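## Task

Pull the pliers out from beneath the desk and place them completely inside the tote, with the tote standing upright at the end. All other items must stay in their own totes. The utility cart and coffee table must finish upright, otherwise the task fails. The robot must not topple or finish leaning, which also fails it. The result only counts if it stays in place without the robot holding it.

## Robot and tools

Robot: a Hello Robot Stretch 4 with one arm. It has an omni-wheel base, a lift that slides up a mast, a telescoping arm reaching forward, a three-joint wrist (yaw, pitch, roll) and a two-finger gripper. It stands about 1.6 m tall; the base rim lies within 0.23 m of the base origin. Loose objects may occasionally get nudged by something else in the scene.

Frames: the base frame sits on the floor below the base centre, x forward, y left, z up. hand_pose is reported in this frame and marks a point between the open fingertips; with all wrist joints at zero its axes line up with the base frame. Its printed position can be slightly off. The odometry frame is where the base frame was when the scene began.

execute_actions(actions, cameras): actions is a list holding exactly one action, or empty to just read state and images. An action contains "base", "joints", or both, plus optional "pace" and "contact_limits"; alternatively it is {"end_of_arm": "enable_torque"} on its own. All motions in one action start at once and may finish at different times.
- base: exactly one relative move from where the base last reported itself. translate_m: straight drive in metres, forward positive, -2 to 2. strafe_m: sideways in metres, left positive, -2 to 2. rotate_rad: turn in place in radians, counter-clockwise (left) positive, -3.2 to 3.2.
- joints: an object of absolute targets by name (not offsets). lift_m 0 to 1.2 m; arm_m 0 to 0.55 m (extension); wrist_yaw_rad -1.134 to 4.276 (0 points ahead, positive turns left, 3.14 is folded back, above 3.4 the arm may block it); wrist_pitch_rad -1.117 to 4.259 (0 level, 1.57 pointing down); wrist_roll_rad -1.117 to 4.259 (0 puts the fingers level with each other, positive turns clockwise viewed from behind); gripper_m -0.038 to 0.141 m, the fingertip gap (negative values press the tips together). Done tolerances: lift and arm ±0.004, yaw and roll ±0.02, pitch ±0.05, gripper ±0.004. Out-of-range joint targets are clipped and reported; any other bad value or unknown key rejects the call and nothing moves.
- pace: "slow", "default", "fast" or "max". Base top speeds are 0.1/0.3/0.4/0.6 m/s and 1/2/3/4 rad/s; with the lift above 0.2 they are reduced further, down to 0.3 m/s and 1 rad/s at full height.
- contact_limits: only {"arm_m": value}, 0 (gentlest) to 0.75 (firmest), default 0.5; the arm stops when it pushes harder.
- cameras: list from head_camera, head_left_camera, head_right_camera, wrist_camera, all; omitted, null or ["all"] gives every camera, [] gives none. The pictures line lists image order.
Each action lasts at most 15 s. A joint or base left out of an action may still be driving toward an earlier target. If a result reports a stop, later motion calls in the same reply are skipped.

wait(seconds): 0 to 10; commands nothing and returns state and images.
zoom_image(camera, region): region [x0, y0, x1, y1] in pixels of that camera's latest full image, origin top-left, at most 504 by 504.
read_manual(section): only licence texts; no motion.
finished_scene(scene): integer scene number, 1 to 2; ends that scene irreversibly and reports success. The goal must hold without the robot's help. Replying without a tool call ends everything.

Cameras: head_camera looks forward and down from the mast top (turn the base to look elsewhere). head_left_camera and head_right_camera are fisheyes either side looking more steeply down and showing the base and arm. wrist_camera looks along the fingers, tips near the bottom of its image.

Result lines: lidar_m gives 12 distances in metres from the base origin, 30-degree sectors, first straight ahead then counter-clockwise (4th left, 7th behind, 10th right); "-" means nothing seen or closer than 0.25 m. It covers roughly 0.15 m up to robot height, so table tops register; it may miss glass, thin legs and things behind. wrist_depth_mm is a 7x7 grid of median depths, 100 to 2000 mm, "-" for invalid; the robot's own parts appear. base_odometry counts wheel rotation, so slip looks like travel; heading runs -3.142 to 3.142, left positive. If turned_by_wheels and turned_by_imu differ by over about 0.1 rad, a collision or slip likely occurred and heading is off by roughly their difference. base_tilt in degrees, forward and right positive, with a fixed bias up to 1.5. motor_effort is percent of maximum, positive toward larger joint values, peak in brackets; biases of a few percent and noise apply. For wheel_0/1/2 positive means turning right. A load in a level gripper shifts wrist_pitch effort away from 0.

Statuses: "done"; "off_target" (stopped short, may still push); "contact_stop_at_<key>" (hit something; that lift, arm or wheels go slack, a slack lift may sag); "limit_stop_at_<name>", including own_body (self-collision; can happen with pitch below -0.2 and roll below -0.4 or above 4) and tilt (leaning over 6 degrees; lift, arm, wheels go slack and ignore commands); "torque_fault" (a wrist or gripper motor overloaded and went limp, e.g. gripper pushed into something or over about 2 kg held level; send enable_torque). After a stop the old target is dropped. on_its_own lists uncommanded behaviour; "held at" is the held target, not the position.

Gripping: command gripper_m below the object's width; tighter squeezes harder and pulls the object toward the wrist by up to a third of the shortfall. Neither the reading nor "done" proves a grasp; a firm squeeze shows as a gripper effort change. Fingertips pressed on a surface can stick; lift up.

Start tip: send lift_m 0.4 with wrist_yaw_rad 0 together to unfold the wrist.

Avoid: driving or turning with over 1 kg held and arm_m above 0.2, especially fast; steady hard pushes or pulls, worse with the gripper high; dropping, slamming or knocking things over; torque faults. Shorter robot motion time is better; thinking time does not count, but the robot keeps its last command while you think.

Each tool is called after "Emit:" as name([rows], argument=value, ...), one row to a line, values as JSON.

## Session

Emit:
execute_actions(actions=[])

Scene clock: 0.00 s.
base_odometry: x=+0.000 y=+0.000 heading=+0.000 (m, m, rad; odometry frame)
turned_by_wheels: +0.000 (rad since the last result)
turned_by_imu: +0.000 (rad since the last result)
base_tilt: forward=+0.1 right=+0.2 (deg)
lidar_m: 1.77 2.59 1.97 1.37 1.37 2.18 1.43 1.41 1.35 1.35 1.63 1.80
base_status: not commanded
joint_positions: lift_m=+0.228 arm_m=-0.002 wrist_yaw_rad=+3.153 wrist_pitch_rad=-0.013 wrist_roll_rad=+0.005 gripper_m=+0.057
joint_status: not commanded
motor_effort: lift_m=+19 arm_m=+0 wrist_yaw_rad=+0 wrist_pitch_rad=-6 wrist_roll_rad=+0 gripper_m=-2 wheel_0=+0 wheel_1=-1 wheel_2=-1 (%)
hand_pose: x=-0.1203 y=+0.0842 z=+0.4096 quat_wxyz=(-0.006, +0.007, +0.003, +1.000) (m; base frame)
wrist_depth_mm: - 147 255 - - - - / - 111 146 - - - - / - 112 145 - - - - / - 124 158 - - - - / 146 - - - - - - / 220 1808 1499 1661 209 1661 1661 / 222 1138 976 609 1098 976 1060
pictures: head_camera, head_left_camera, head_right_camera, wrist_camera
Images, in order (width x height): head_camera 420x560, head_left_camera 420x672, head_right_camera 420x672, wrist_camera 616x392.

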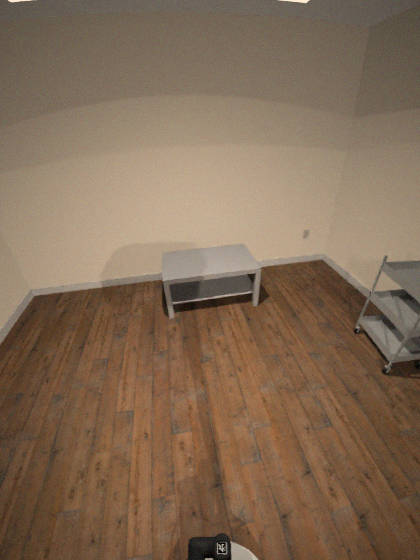

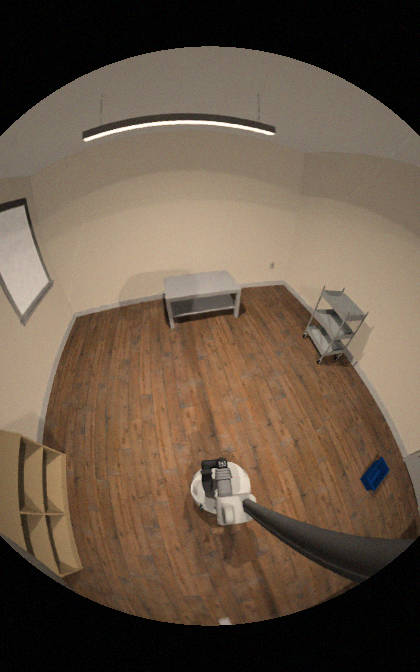

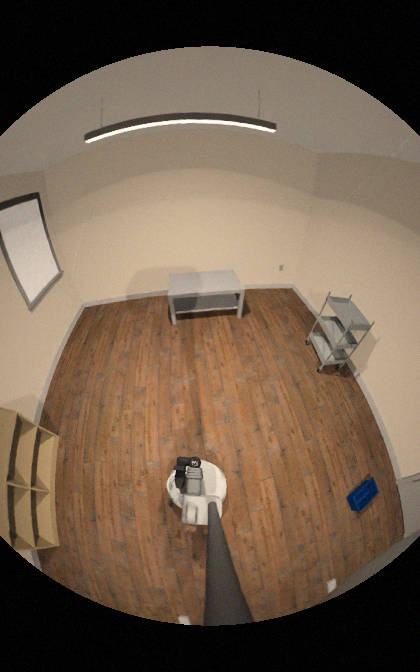

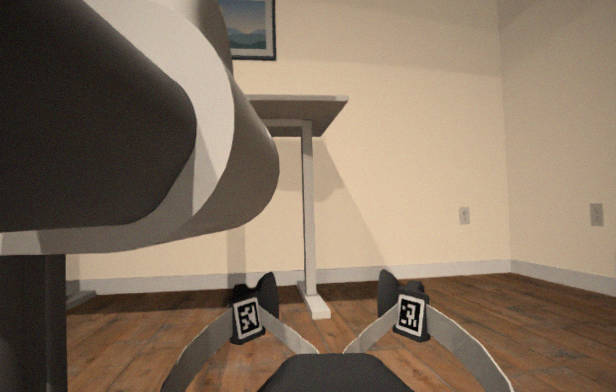

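Emit:
execute_actions([
  {"base": {"rotate_rad": -2.8}, "joints": {"lift_m": 0.4, "wrist_yaw_rad": 0, "wrist_pitch_rad": 0.3, "gripper_m": 0.12}, "pace": "fast"},
])

Scene clock: 11.93 s.
base_odometry: x=+0.000 y=+0.000 heading=-2.800 (m, m, rad; odometry frame)
turned_by_wheels: -2.800 (rad since the last result)
turned_by_imu: -2.836 (rad since the last result)
base_tilt: forward=+0.1 right=+0.4 (deg)
lidar_m: 1.37 1.57 1.34 1.89 1.62 1.80 1.81 2.19 1.39 1.36 1.53 1.37
base_status: done
joint_positions: lift_m=+0.400 arm_m=-0.002 wrist_yaw_rad=+0.000 wrist_pitch_rad=+0.302 wrist_roll_rad=+0.005 gripper_m=+0.120
joint_status: all done
motor_effort: lift_m=+23(21) arm_m=+0(1) wrist_yaw_rad=-1(3) wrist_pitch_rad=-7(7) wrist_roll_rad=+0(0) gripper_m=+4(6) wheel_0=+2(10) wheel_1=+1(12) wheel_2=+0(10) (%)
hand_pose: x=+0.4446 y=-0.0873 z=+0.4921 quat_wxyz=(+0.989, +0.003, +0.151, +0.000) (m; base frame)
wrist_depth_mm: - 1576 1808 1808 1756 1708 1661 / - - - 1921 1863 1808 1708 / - - - - 1983 1808 1756 / - - - - 1983 1863 1863 / 1576 1537 1537 1464 1464 1366 1366 / 1138 1118 207 1078 1060 212 1025 / 878 878 854 155 842 809 820
pictures: head_camera, head_left_camera, head_right_camera, wrist_camera
Images, in order (width x height): head_camera 420x560, head_left_camera 420x672, head_right_camera 420x672, wrist_camera 616x392.

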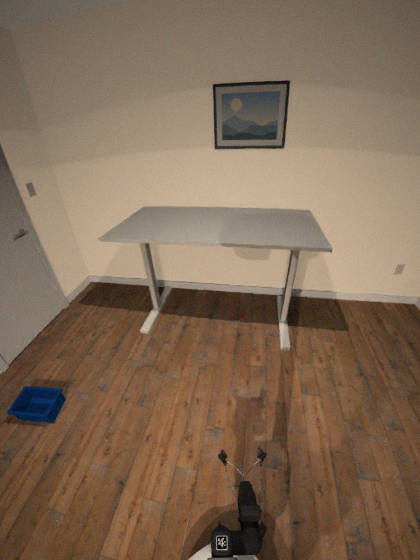

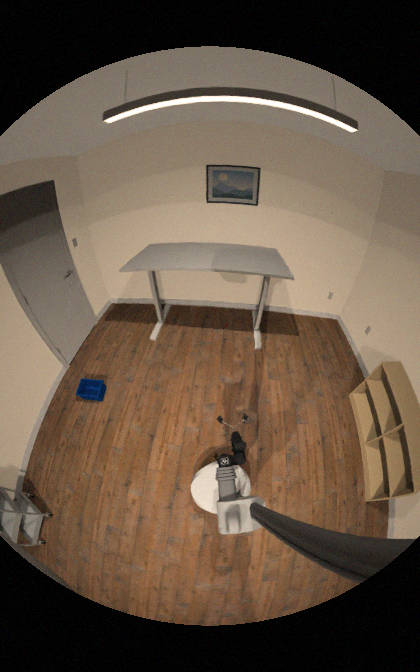

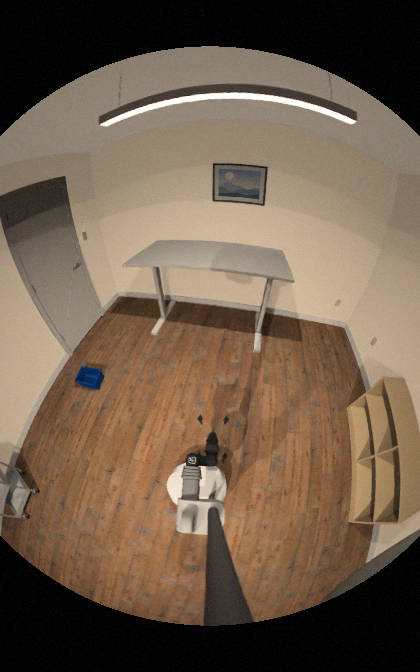

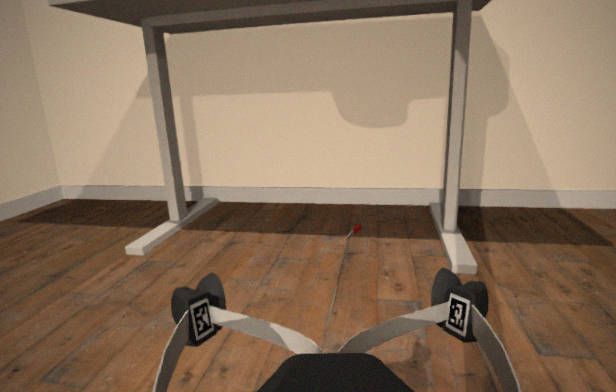

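Emit:
zoom_image(camera="wrist_camera", region=[320, 205, 390, 255])

Emit:
zoom_image(camera="head_camera", region=[200, 285, 290, 345])

Emit:
zoom_image(camera="head_camera", region=[0, 365, 90, 435])

Region (320, 205, 390, 255) of wrist_camera's 616x392 image, scaled by 7.200; it fills the top 360 rows of this view, and the rest is white.

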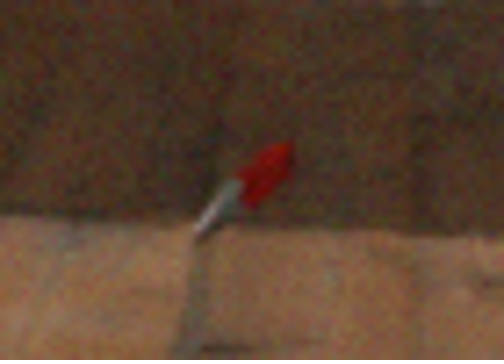

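Region (200, 285, 290, 345) of head_camera's 420x560 image, scaled by 5.600, with more detail than that image has.

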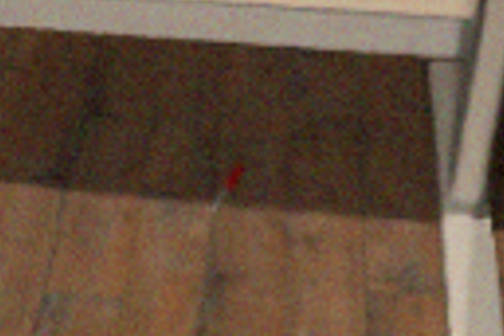

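Region (0, 365, 90, 435) of head_camera's 420x560 image, scaled by 5.600, with more detail than that image has.

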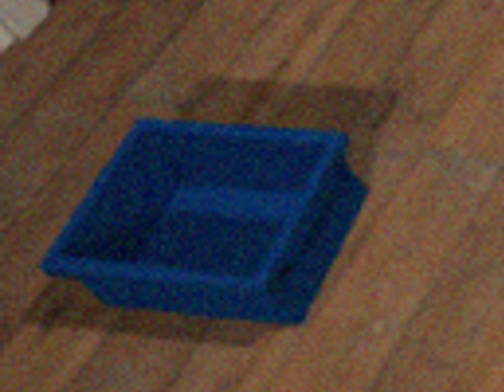

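Emit:
execute_actions([
  {"base": {"translate_m": 1.12}, "joints": {"arm_m": 0.42, "wrist_pitch_rad": 1.57, "wrist_roll_rad": 0.5}, "pace": "max"},
])

Scene clock: 88.87 s.
base_odometry: x=-1.055 y=-0.376 heading=-2.799 (m, m, rad; odometry frame)
turned_by_wheels: +0.000 (rad since the last result)
turned_by_imu: -0.007 (rad since the last result)
base_tilt: forward=+0.1 right=+0.5 (deg)
lidar_m: 0.28 0.31 0.53 1.10 1.13 2.30 2.94 1.99 1.62 1.95 0.35 0.27
base_status: done
joint_positions: lift_m=+0.400 arm_m=+0.419 wrist_yaw_rad=+0.000 wrist_pitch_rad=+1.570 wrist_roll_rad=+0.500 gripper_m=+0.120
joint_status: all done
motor_effort: lift_m=+22(23) arm_m=+7(10) wrist_yaw_rad=+0(1) wrist_pitch_rad=+1(6) wrist_roll_rad=+1(5) gripper_m=+0(0) wheel_0=+3(14) wheel_1=+1(5) wheel_2=+2(13) (%)
hand_pose: x=+0.5898 y=-0.0874 z=+0.2895 quat_wxyz=(+0.685, +0.175, +0.685, -0.175) (m; base frame)
wrist_depth_mm: 535 530 530 521 521 517 512 / 535 525 525 521 517 512 512 / 535 525 521 517 517 512 512 / 530 525 521 517 512 512 508 / 530 525 521 512 512 504 508 / 530 521 207 512 508 213 500 / 525 521 512 155 508 504 500
pictures: head_camera, head_left_camera, head_right_camera, wrist_camera
Images, in order (width x height): head_camera 420x560, head_left_camera 420x672, head_right_camera 420x672, wrist_camera 616x392.

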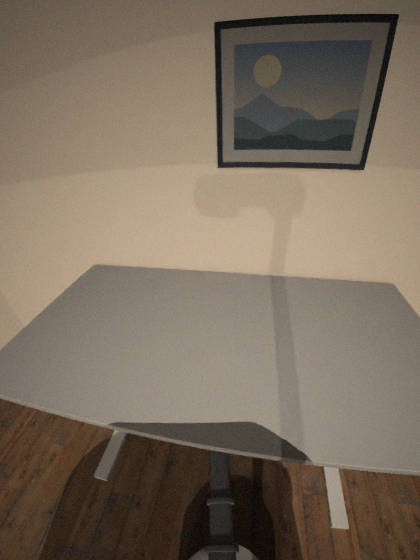

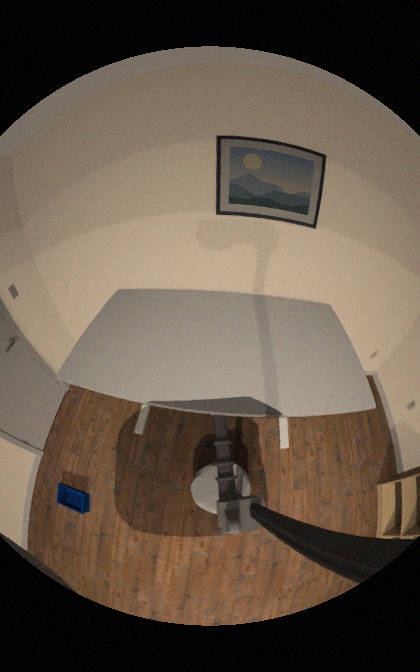

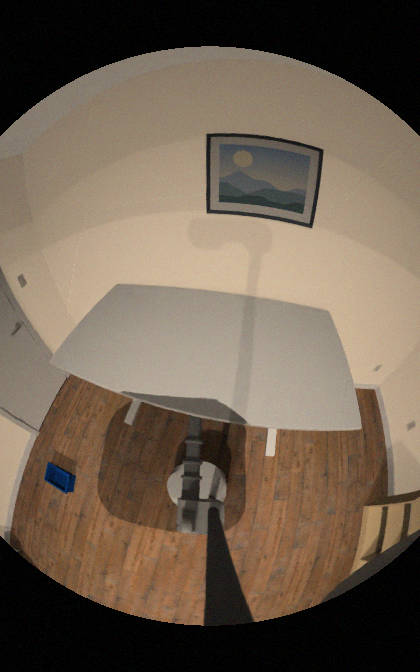

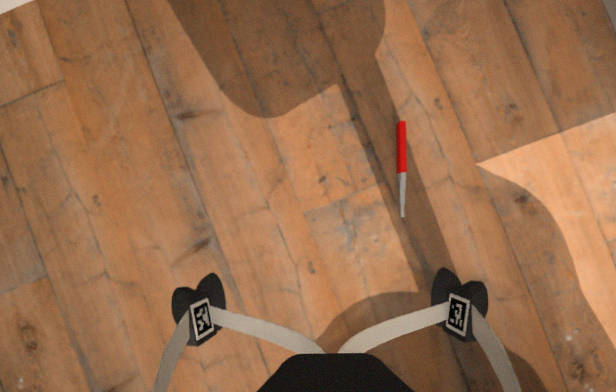

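Emit:
zoom_image(camera="wrist_camera", region=[340, 105, 460, 235])

Region (340, 105, 460, 235) of wrist_camera's 616x392 image, scaled by 3.877; it fills the left 465 columns of this view, and the rest is white.

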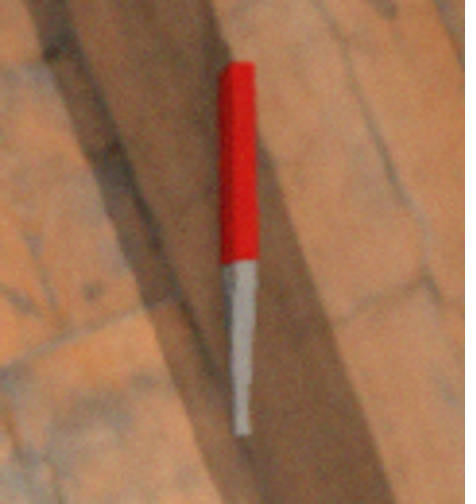

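Emit:
execute_actions([
  {"base": {"strafe_m": -0.145}, "joints": {"arm_m": 0.463, "lift_m": 0.19, "gripper_m": 0.065}, "pace": "fast"},
], cameras=["wrist_camera"])

Scene clock: 112.87 s.
base_odometry: x=-1.104 y=-0.239 heading=-2.799 (m, m, rad; odometry frame)
turned_by_wheels: +0.000 (rad since the last result)
turned_by_imu: +0.000 (rad since the last result)
base_tilt: forward=+0.1 right=+0.4 (deg)
lidar_m: 0.25 0.27 0.47 1.24 2.14 2.41 2.91 1.79 1.46 1.81 0.34 0.26
base_status: done
joint_positions: lift_m=+0.190 arm_m=+0.462 wrist_yaw_rad=+0.000 wrist_pitch_rad=+1.570 wrist_roll_rad=+0.500 gripper_m=+0.065
joint_status: all done
motor_effort: lift_m=+15(17) arm_m=+8(9) wrist_yaw_rad=+0(0) wrist_pitch_rad=-1(2) wrist_roll_rad=+2(1) gripper_m=-2(2) wheel_0=+2(14) wheel_1=+1(11) wheel_2=+0(3) (%)
hand_pose: x=+0.6328 y=-0.0874 z=+0.0801 quat_wxyz=(+0.685, +0.175, +0.685, -0.175) (m; base frame)
wrist_depth_mm: 317 314 310 310 307 304 301 / 317 314 310 309 307 306 301 / 315 314 309 306 304 303 301 / 312 310 307 307 304 303 301 / 312 309 307 304 303 301 298 / 310 307 307 303 213 300 297 / 309 307 303 226 300 298 297
pictures: wrist_camera
Images, in order (width x height): wrist_camera 616x392.

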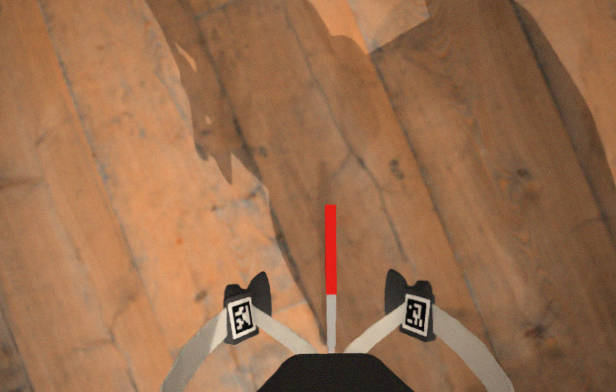

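Emit:
zoom_image(camera="wrist_camera", region=[220, 180, 440, 380])

Region (220, 180, 440, 380) of wrist_camera's 616x392 image, scaled by 2.291; it fills the top 458 rows of this view, and the rest is white.

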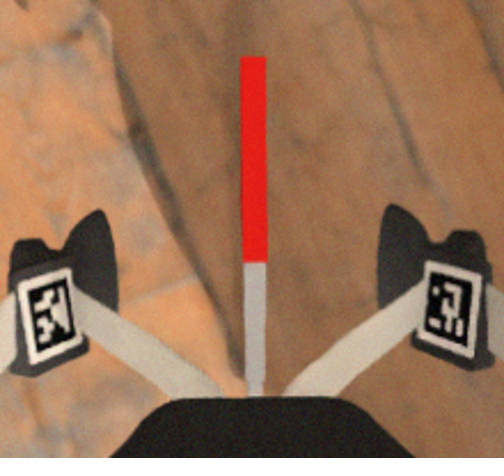

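Emit:
execute_actions([
  {"base": {"strafe_m": -0.004}, "joints": {"lift_m": 0.143, "gripper_m": 0.04}, "pace": "default"},
], cameras=["wrist_camera"])

Scene clock: 155.07 s.
base_odometry: x=-1.105 y=-0.235 heading=-2.799 (m, m, rad; odometry frame)
turned_by_wheels: +0.000 (rad since the last result)
turned_by_imu: +0.000 (rad since the last result)
base_tilt: forward=-0.1 right=+0.6 (deg)
lidar_m: 0.25 0.32 0.49 1.28 2.15 2.43 2.93 1.82 1.41 1.81 0.35 0.26
base_status: done
joint_positions: lift_m=+0.143 arm_m=+0.462 wrist_yaw_rad=+0.000 wrist_pitch_rad=+1.570 wrist_roll_rad=+0.500 gripper_m=+0.040
joint_status: all done
motor_effort: lift_m=+14(16) arm_m=+8(7) wrist_yaw_rad=+0(1) wrist_pitch_rad=+2(1) wrist_roll_rad=+1(1) gripper_m=-1(7) wheel_0=+0(10) wheel_1=+2(8) wheel_2=+0(4) (%)
hand_pose: x=+0.6328 y=-0.0874 z=+0.0331 quat_wxyz=(+0.685, +0.175, +0.685, -0.175) (m; base frame)
wrist_depth_mm: 267 265 264 262 259 258 255 / 266 265 262 259 258 257 255 / 265 263 262 259 258 255 254 / 264 262 260 259 257 255 254 / 264 262 259 258 256 253 253 / 263 260 259 257 196 254 252 / 262 260 256 200 253 252 252
pictures: wrist_camera
Images, in order (width x height): wrist_camera 616x392.

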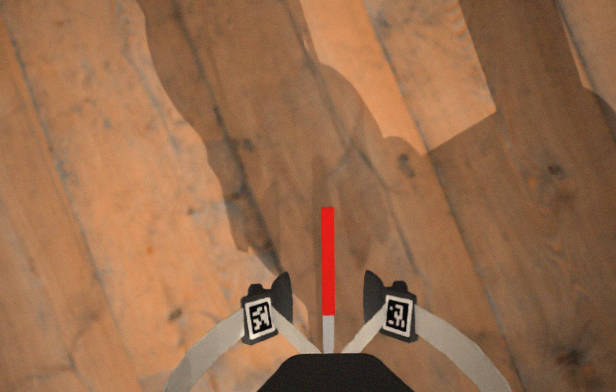

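Emit:
zoom_image(camera="wrist_camera", region=[240, 200, 420, 370])

Region (240, 200, 420, 370) of wrist_camera's 616x392 image, scaled by 2.800.

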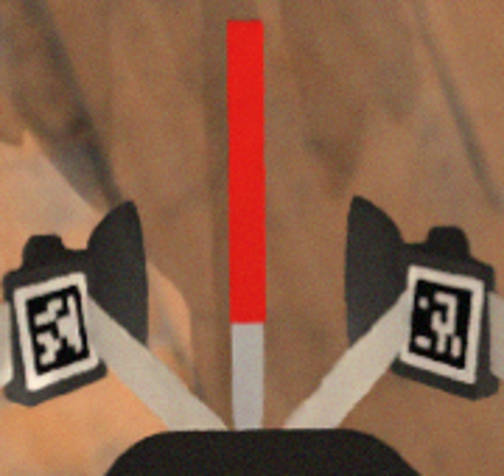

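Emit:
execute_actions([
  {"joints": {"lift_m": 0.140, "gripper_m": -0.025}, "pace": "default"},
], cameras=["wrist_camera"])

Scene clock: 183.77 s.
base_odometry: x=-1.105 y=-0.235 heading=-2.799 (m, m, rad; odometry frame)
turned_by_wheels: +0.000 (rad since the last result)
turned_by_imu: +0.000 (rad since the last result)
base_tilt: forward=+0.1 right=+0.4 (deg)
lidar_m: 0.25 0.31 0.50 1.23 2.15 2.40 2.98 1.82 1.47 1.81 0.31 0.25
base_status: not commanded
joint_positions: lift_m=+0.140 arm_m=+0.462 wrist_yaw_rad=+0.000 wrist_pitch_rad=+1.570 wrist_roll_rad=+0.500 gripper_m=-0.025
joint_status: all done
motor_effort: lift_m=+14(14) arm_m=+8(8) wrist_yaw_rad=+0(1) wrist_pitch_rad=+0(1) wrist_roll_rad=+1(1) gripper_m=-16(17) wheel_0=+0(0) wheel_1=+2(2) wheel_2=+0(0) (%)
hand_pose: x=+0.6328 y=-0.0874 z=+0.0301 quat_wxyz=(+0.685, +0.175, +0.685, -0.175) (m; base frame)
wrist_depth_mm: 264 262 260 257 257 254 253 / 263 260 259 257 255 254 252 / 263 260 258 256 255 252 251 / 260 259 258 256 254 252 251 / 260 258 257 254 252 251 249 / 259 257 256 204 189 251 249 / 259 257 253 229 250 200 248
pictures: wrist_camera
Images, in order (width x height): wrist_camera 616x392.

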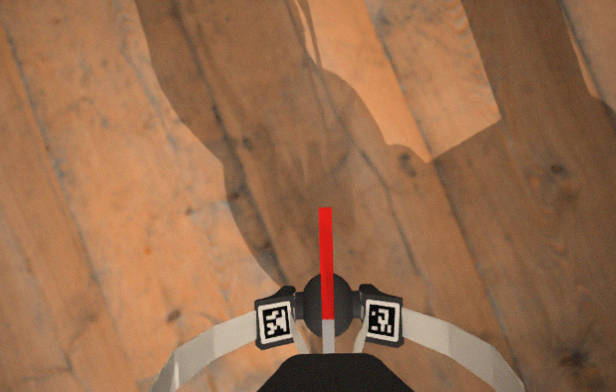

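Emit:
zoom_image(camera="wrist_camera", region=[240, 200, 420, 370])

Region (240, 200, 420, 370) of wrist_camera's 616x392 image, scaled by 2.800.

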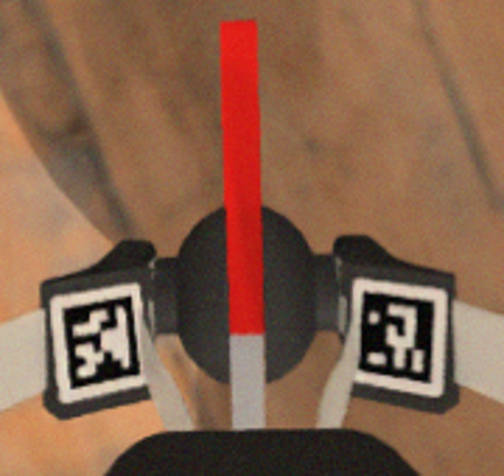

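Emit:
execute_actions([
  {"base": {"rotate_rad": 1.77}, "joints": {"lift_m": 0.33, "arm_m": 0.32, "wrist_roll_rad": 1.5, "gripper_m": -0.03}, "pace": "default"},
])

Scene clock: 229.07 s.
base_odometry: x=-1.105 y=-0.235 heading=-1.030 (m, m, rad; odometry frame)
turned_by_wheels: +1.769 (rad since the last result)
turned_by_imu: +1.792 (rad since the last result)
base_tilt: forward=+0.1 right=+0.5 (deg)
lidar_m: 1.23 2.37 2.92 3.13 1.59 1.44 0.42 0.28 0.25 0.27 0.31 0.68
base_status: done
joint_positions: lift_m=+0.330 arm_m=+0.321 wrist_yaw_rad=+0.000 wrist_pitch_rad=+1.570 wrist_roll_rad=+1.500 gripper_m=-0.030
joint_status: all done
motor_effort: lift_m=+24(22) arm_m=-8(8) wrist_yaw_rad=-1(1) wrist_pitch_rad=+3(1) wrist_roll_rad=+2(9) gripper_m=-17(15) wheel_0=-5(10) wheel_1=-3(6) wheel_2=-2(10) (%)
hand_pose: x=+0.4927 y=-0.0874 z=+0.2193 quat_wxyz=(+0.518, +0.482, +0.517, -0.482) (m; base frame)
wrist_depth_mm: 462 462 455 452 452 449 449 / 455 455 452 452 449 449 445 / 455 455 455 449 449 449 445 / 455 452 452 449 445 445 439 / 449 449 449 445 442 439 442 / 449 449 439 203 189 439 436 / 449 445 442 332 436 155 433
pictures: head_camera, head_left_camera, head_right_camera, wrist_camera
Images, in order (width x height): head_camera 420x560, head_left_camera 420x672, head_right_camera 420x672, wrist_camera 616x392.

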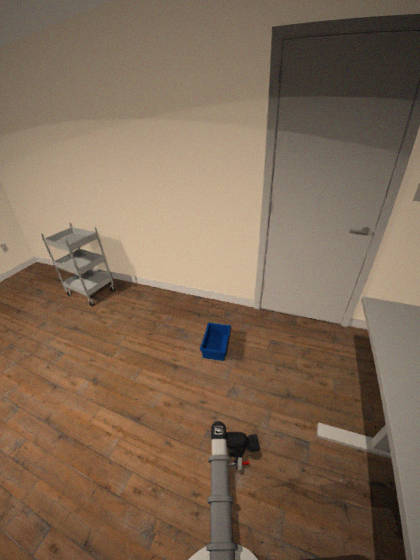

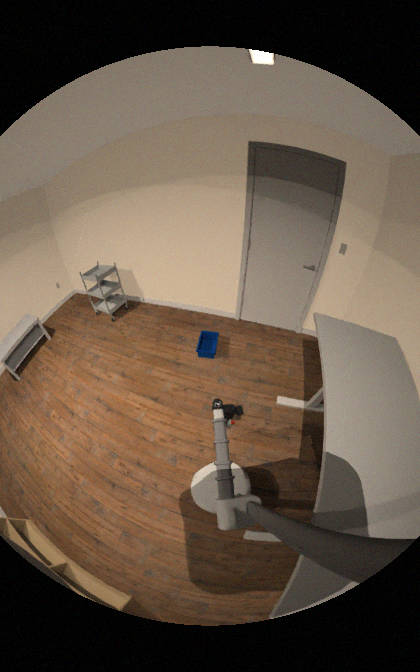

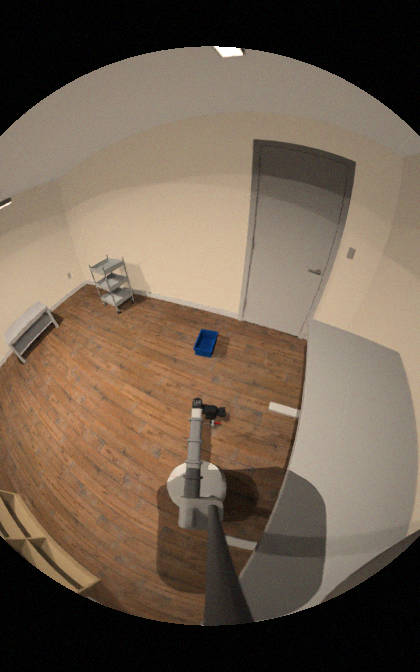

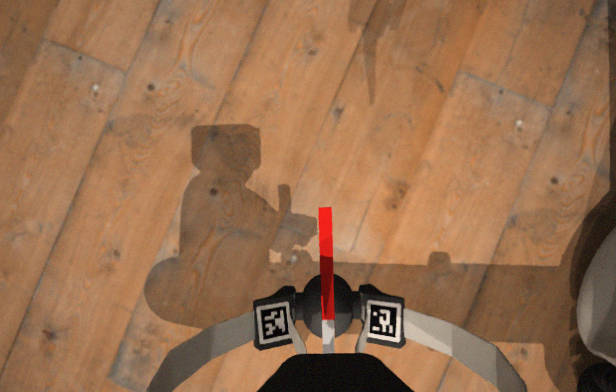

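Emit:
zoom_image(camera="head_camera", region=[170, 310, 270, 470])

Region (170, 310, 270, 470) of head_camera's 420x560 image, scaled by 3.150, with more detail than that image has; it fills the left 315 columns of this view, and the rest is white.

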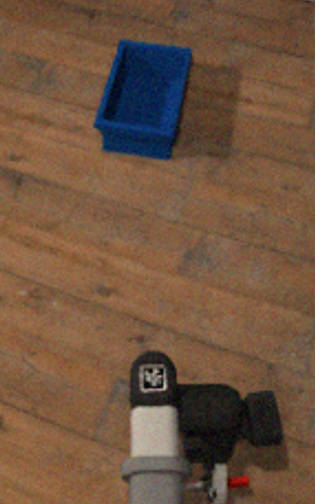

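Emit:
execute_actions([
  {"base": {"translate_m": 0.71}, "joints": {"lift_m": 0.32, "arm_m": 0.45, "wrist_yaw_rad": 1.57, "wrist_roll_rad": 0.83}, "pace": "max"},
])

Scene clock: 276.80 s.
base_odometry: x=-0.739 y=-0.844 heading=-1.029 (m, m, rad; odometry frame)
turned_by_wheels: +0.000 (rad since the last result)
turned_by_imu: -0.005 (rad since the last result)
base_tilt: forward=+0.0 right=+0.4 (deg)
lidar_m: 0.54 1.55 1.85 2.72 2.33 2.06 0.92 0.55 0.50 0.52 1.34 1.21
base_status: done
joint_positions: lift_m=+0.320 arm_m=+0.449 wrist_yaw_rad=+1.570 wrist_pitch_rad=+1.570 wrist_roll_rad=+0.830 gripper_m=-0.030
joint_status: all done
motor_effort: lift_m=+17(24) arm_m=+8(6) wrist_yaw_rad=+1(6) wrist_pitch_rad=+1(0) wrist_roll_rad=+0(7) gripper_m=-13(17) wheel_0=+1(9) wheel_1=+1(8) wheel_2=+3(13) (%)
hand_pose: x=+0.7070 y=+0.0002 z=+0.2099 quat_wxyz=(+0.659, -0.255, +0.659, +0.256) (m; base frame)
wrist_depth_mm: 455 449 445 445 439 433 433 / 455 449 445 439 436 436 430 / 449 445 442 387 377 433 430 / 445 445 436 433 430 370 424 / 445 442 433 433 430 336 424 / 442 439 384 202 189 427 424 / 442 439 317 287 310 155 421
pictures: head_camera, head_left_camera, head_right_camera, wrist_camera
Images, in order (width x height): head_camera 420x560, head_left_camera 420x672, head_right_camera 420x672, wrist_camera 616x392.

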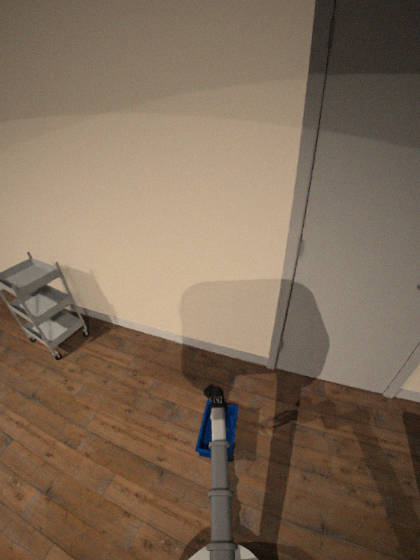

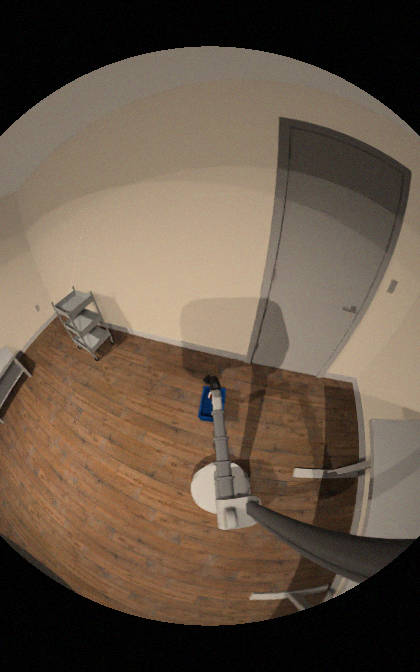

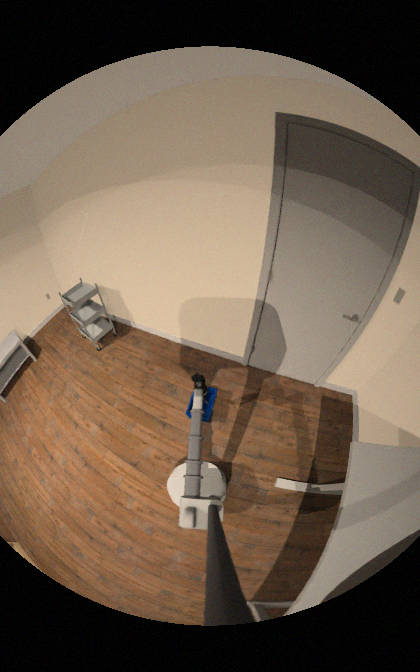

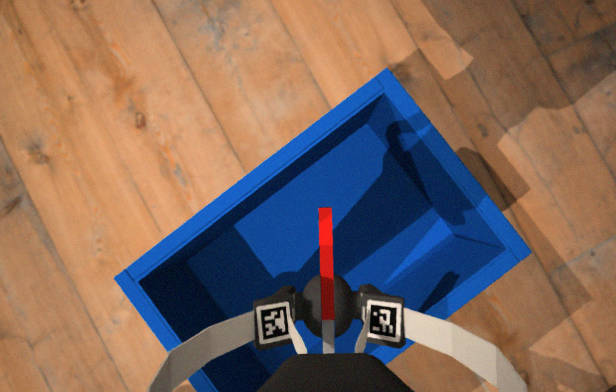

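Emit:
zoom_image(camera="wrist_camera", region=[100, 50, 560, 392])

Region (100, 50, 560, 392) of wrist_camera's 616x392 image, scaled by 1.096; it fills the top 375 rows of this view, and the rest is white.

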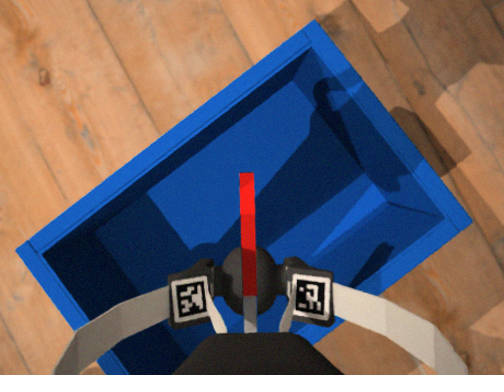

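Emit:
zoom_image(camera="wrist_camera", region=[330, 60, 550, 360])

Region (330, 60, 550, 360) of wrist_camera's 616x392 image, scaled by 1.680; it fills the left 370 columns of this view, and the rest is white.

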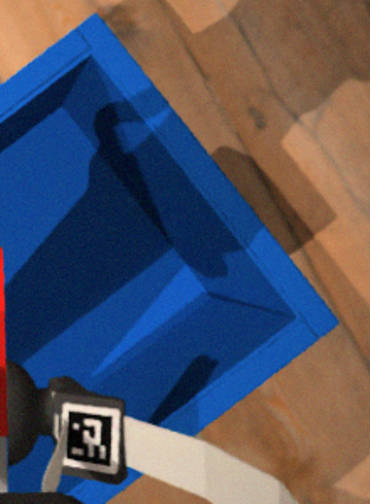

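Emit:
execute_actions([
  {"base": {"strafe_m": 0.016}, "joints": {"lift_m": 0.147}, "pace": "fast"},
], cameras=["wrist_camera", "head_camera"])

Scene clock: 312.70 s.
base_odometry: x=-0.725 y=-0.836 heading=-1.029 (m, m, rad; odometry frame)
turned_by_wheels: +0.000 (rad since the last result)
turned_by_imu: -0.001 (rad since the last result)
base_tilt: forward=+0.0 right=+0.4 (deg)
lidar_m: 0.59 1.57 1.85 2.67 2.32 2.08 0.96 0.59 0.52 0.54 1.38 1.21
base_status: done
joint_positions: lift_m=+0.147 arm_m=+0.449 wrist_yaw_rad=+1.570 wrist_pitch_rad=+1.570 wrist_roll_rad=+0.830 gripper_m=-0.030
joint_status: all done
motor_effort: lift_m=+15(14) arm_m=+8(8) wrist_yaw_rad=+0(1) wrist_pitch_rad=+3(2) wrist_roll_rad=+0(0) gripper_m=-18(16) wheel_0=-3(10) wheel_1=+1(8) wheel_2=+0(1) (%)
hand_pose: x=+0.7070 y=+0.0002 z=+0.0371 quat_wxyz=(+0.659, -0.255, +0.659, +0.256) (m; base frame)
wrist_depth_mm: 272 270 268 266 143 156 140 / 271 268 266 143 204 191 154 / 270 266 266 173 258 229 176 / 268 265 150 260 257 256 204 / 268 144 259 258 257 256 247 / 144 259 258 203 189 254 229 / 187 229 256 241 251 155 193
pictures: head_camera, wrist_camera
Images, in order (width x height): head_camera 420x560, wrist_camera 616x392.

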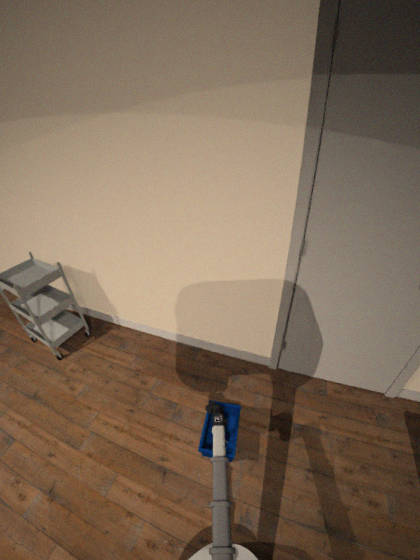

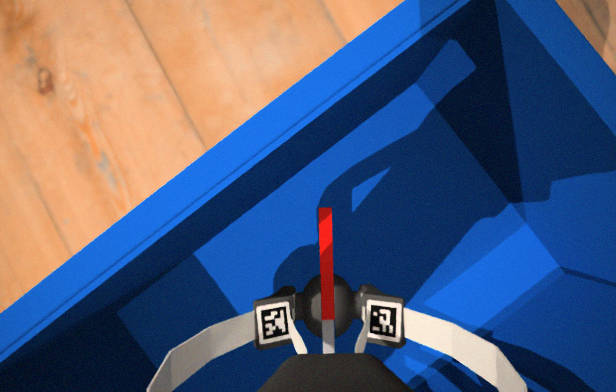

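Emit:
execute_actions([
  {"joints": {"lift_m": 0.144, "gripper_m": 0.035}, "pace": "default"},
], cameras=["wrist_camera"])

Scene clock: 324.40 s.
base_odometry: x=-0.725 y=-0.836 heading=-1.029 (m, m, rad; odometry frame)
turned_by_wheels: +0.000 (rad since the last result)
turned_by_imu: +0.000 (rad since the last result)
base_tilt: forward=+0.1 right=+0.4 (deg)
lidar_m: 0.58 1.58 1.81 2.70 2.28 2.07 0.96 0.59 0.51 0.52 1.38 1.23
base_status: not commanded
joint_positions: lift_m=+0.144 arm_m=+0.449 wrist_yaw_rad=+1.570 wrist_pitch_rad=+1.570 wrist_roll_rad=+0.830 gripper_m=+0.035
joint_status: all done
motor_effort: lift_m=+15(16) arm_m=+7(8) wrist_yaw_rad=+0(1) wrist_pitch_rad=-1(1) wrist_roll_rad=+0(0) gripper_m=-3(18) wheel_0=-4(4) wheel_1=+1(2) wheel_2=+0(0) (%)
hand_pose: x=+0.7070 y=+0.0002 z=+0.0341 quat_wxyz=(+0.659, -0.255, +0.659, +0.256) (m; base frame)
wrist_depth_mm: 270 267 264 264 140 156 138 / 267 266 264 140 204 190 154 / 267 265 142 173 255 229 176 / 265 264 150 256 255 253 204 / 264 141 257 256 255 251 246 / 141 257 257 232 198 251 229 / 187 238 254 199 251 205 193
pictures: wrist_camera
Images, in order (width x height): wrist_camera 616x392.

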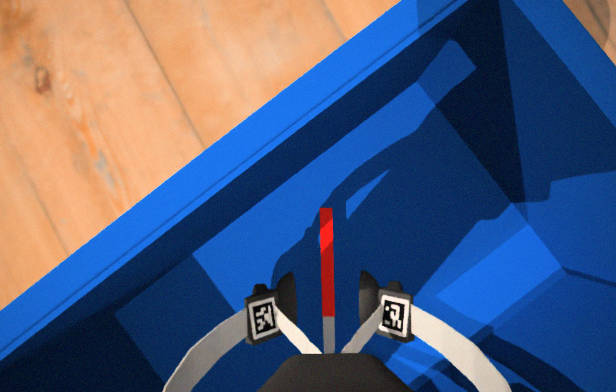

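The gripper has let go and the pliers are resting on the tote floor. Next I'll lift the gripper clear.

Emit:
execute_actions([
  {"joints": {"lift_m": 0.28}, "pace": "max"},
], cameras=["wrist_camera", "head_left_camera"])

Scene clock: 333.10 s.
base_odometry: x=-0.725 y=-0.836 heading=-1.029 (m, m, rad; odometry frame)
turned_by_wheels: +0.000 (rad since the last result)
turned_by_imu: +0.000 (rad since the last result)
base_tilt: forward=+0.2 right=+0.5 (deg)
lidar_m: 0.57 1.56 1.82 2.70 2.31 2.07 1.00 0.61 0.54 0.53 1.37 1.20
base_status: not commanded
joint_positions: lift_m=+0.280 arm_m=+0.449 wrist_yaw_rad=+1.570 wrist_pitch_rad=+1.570 wrist_roll_rad=+0.830 gripper_m=+0.035
joint_status: all done
motor_effort: lift_m=+23(24) arm_m=+7(8) wrist_yaw_rad=+0(0) wrist_pitch_rad=+0(1) wrist_roll_rad=+0(0) gripper_m=-4(2) wheel_0=-3(3) wheel_1=+1(1) wheel_2=+0(0) (%)
hand_pose: x=+0.7070 y=+0.0002 z=+0.1694 quat_wxyz=(+0.659, -0.255, +0.659, +0.256) (m; base frame)
wrist_depth_mm: 410 407 402 402 399 397 392 / 407 407 402 399 298 397 389 / 404 402 402 397 353 389 389 / 407 402 399 392 392 303 389 / 404 399 394 392 387 351 277 / 402 301 366 389 197 287 382 / 397 397 309 274 274 325 382
pictures: head_left_camera, wrist_camera
Images, in order (width x height): head_left_camera 420x672, wrist_camera 616x392.

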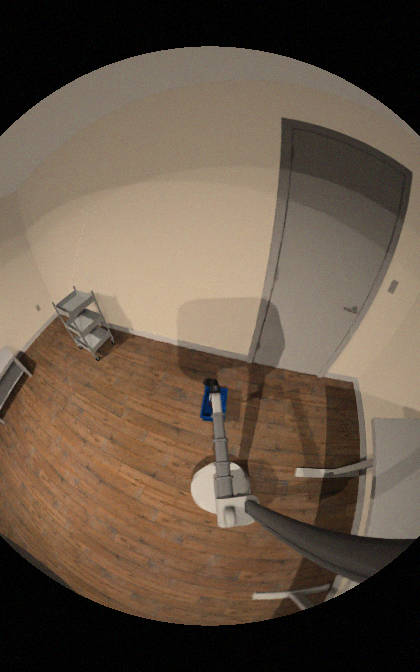

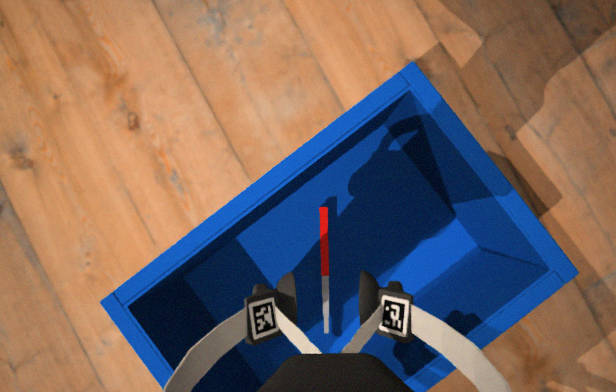

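The pliers are fully inside the upright tote, and the gripper is clear of them, so I'll end scene 2.

Emit:
finished_scene(scene=2)

The scene is finished: the task was done.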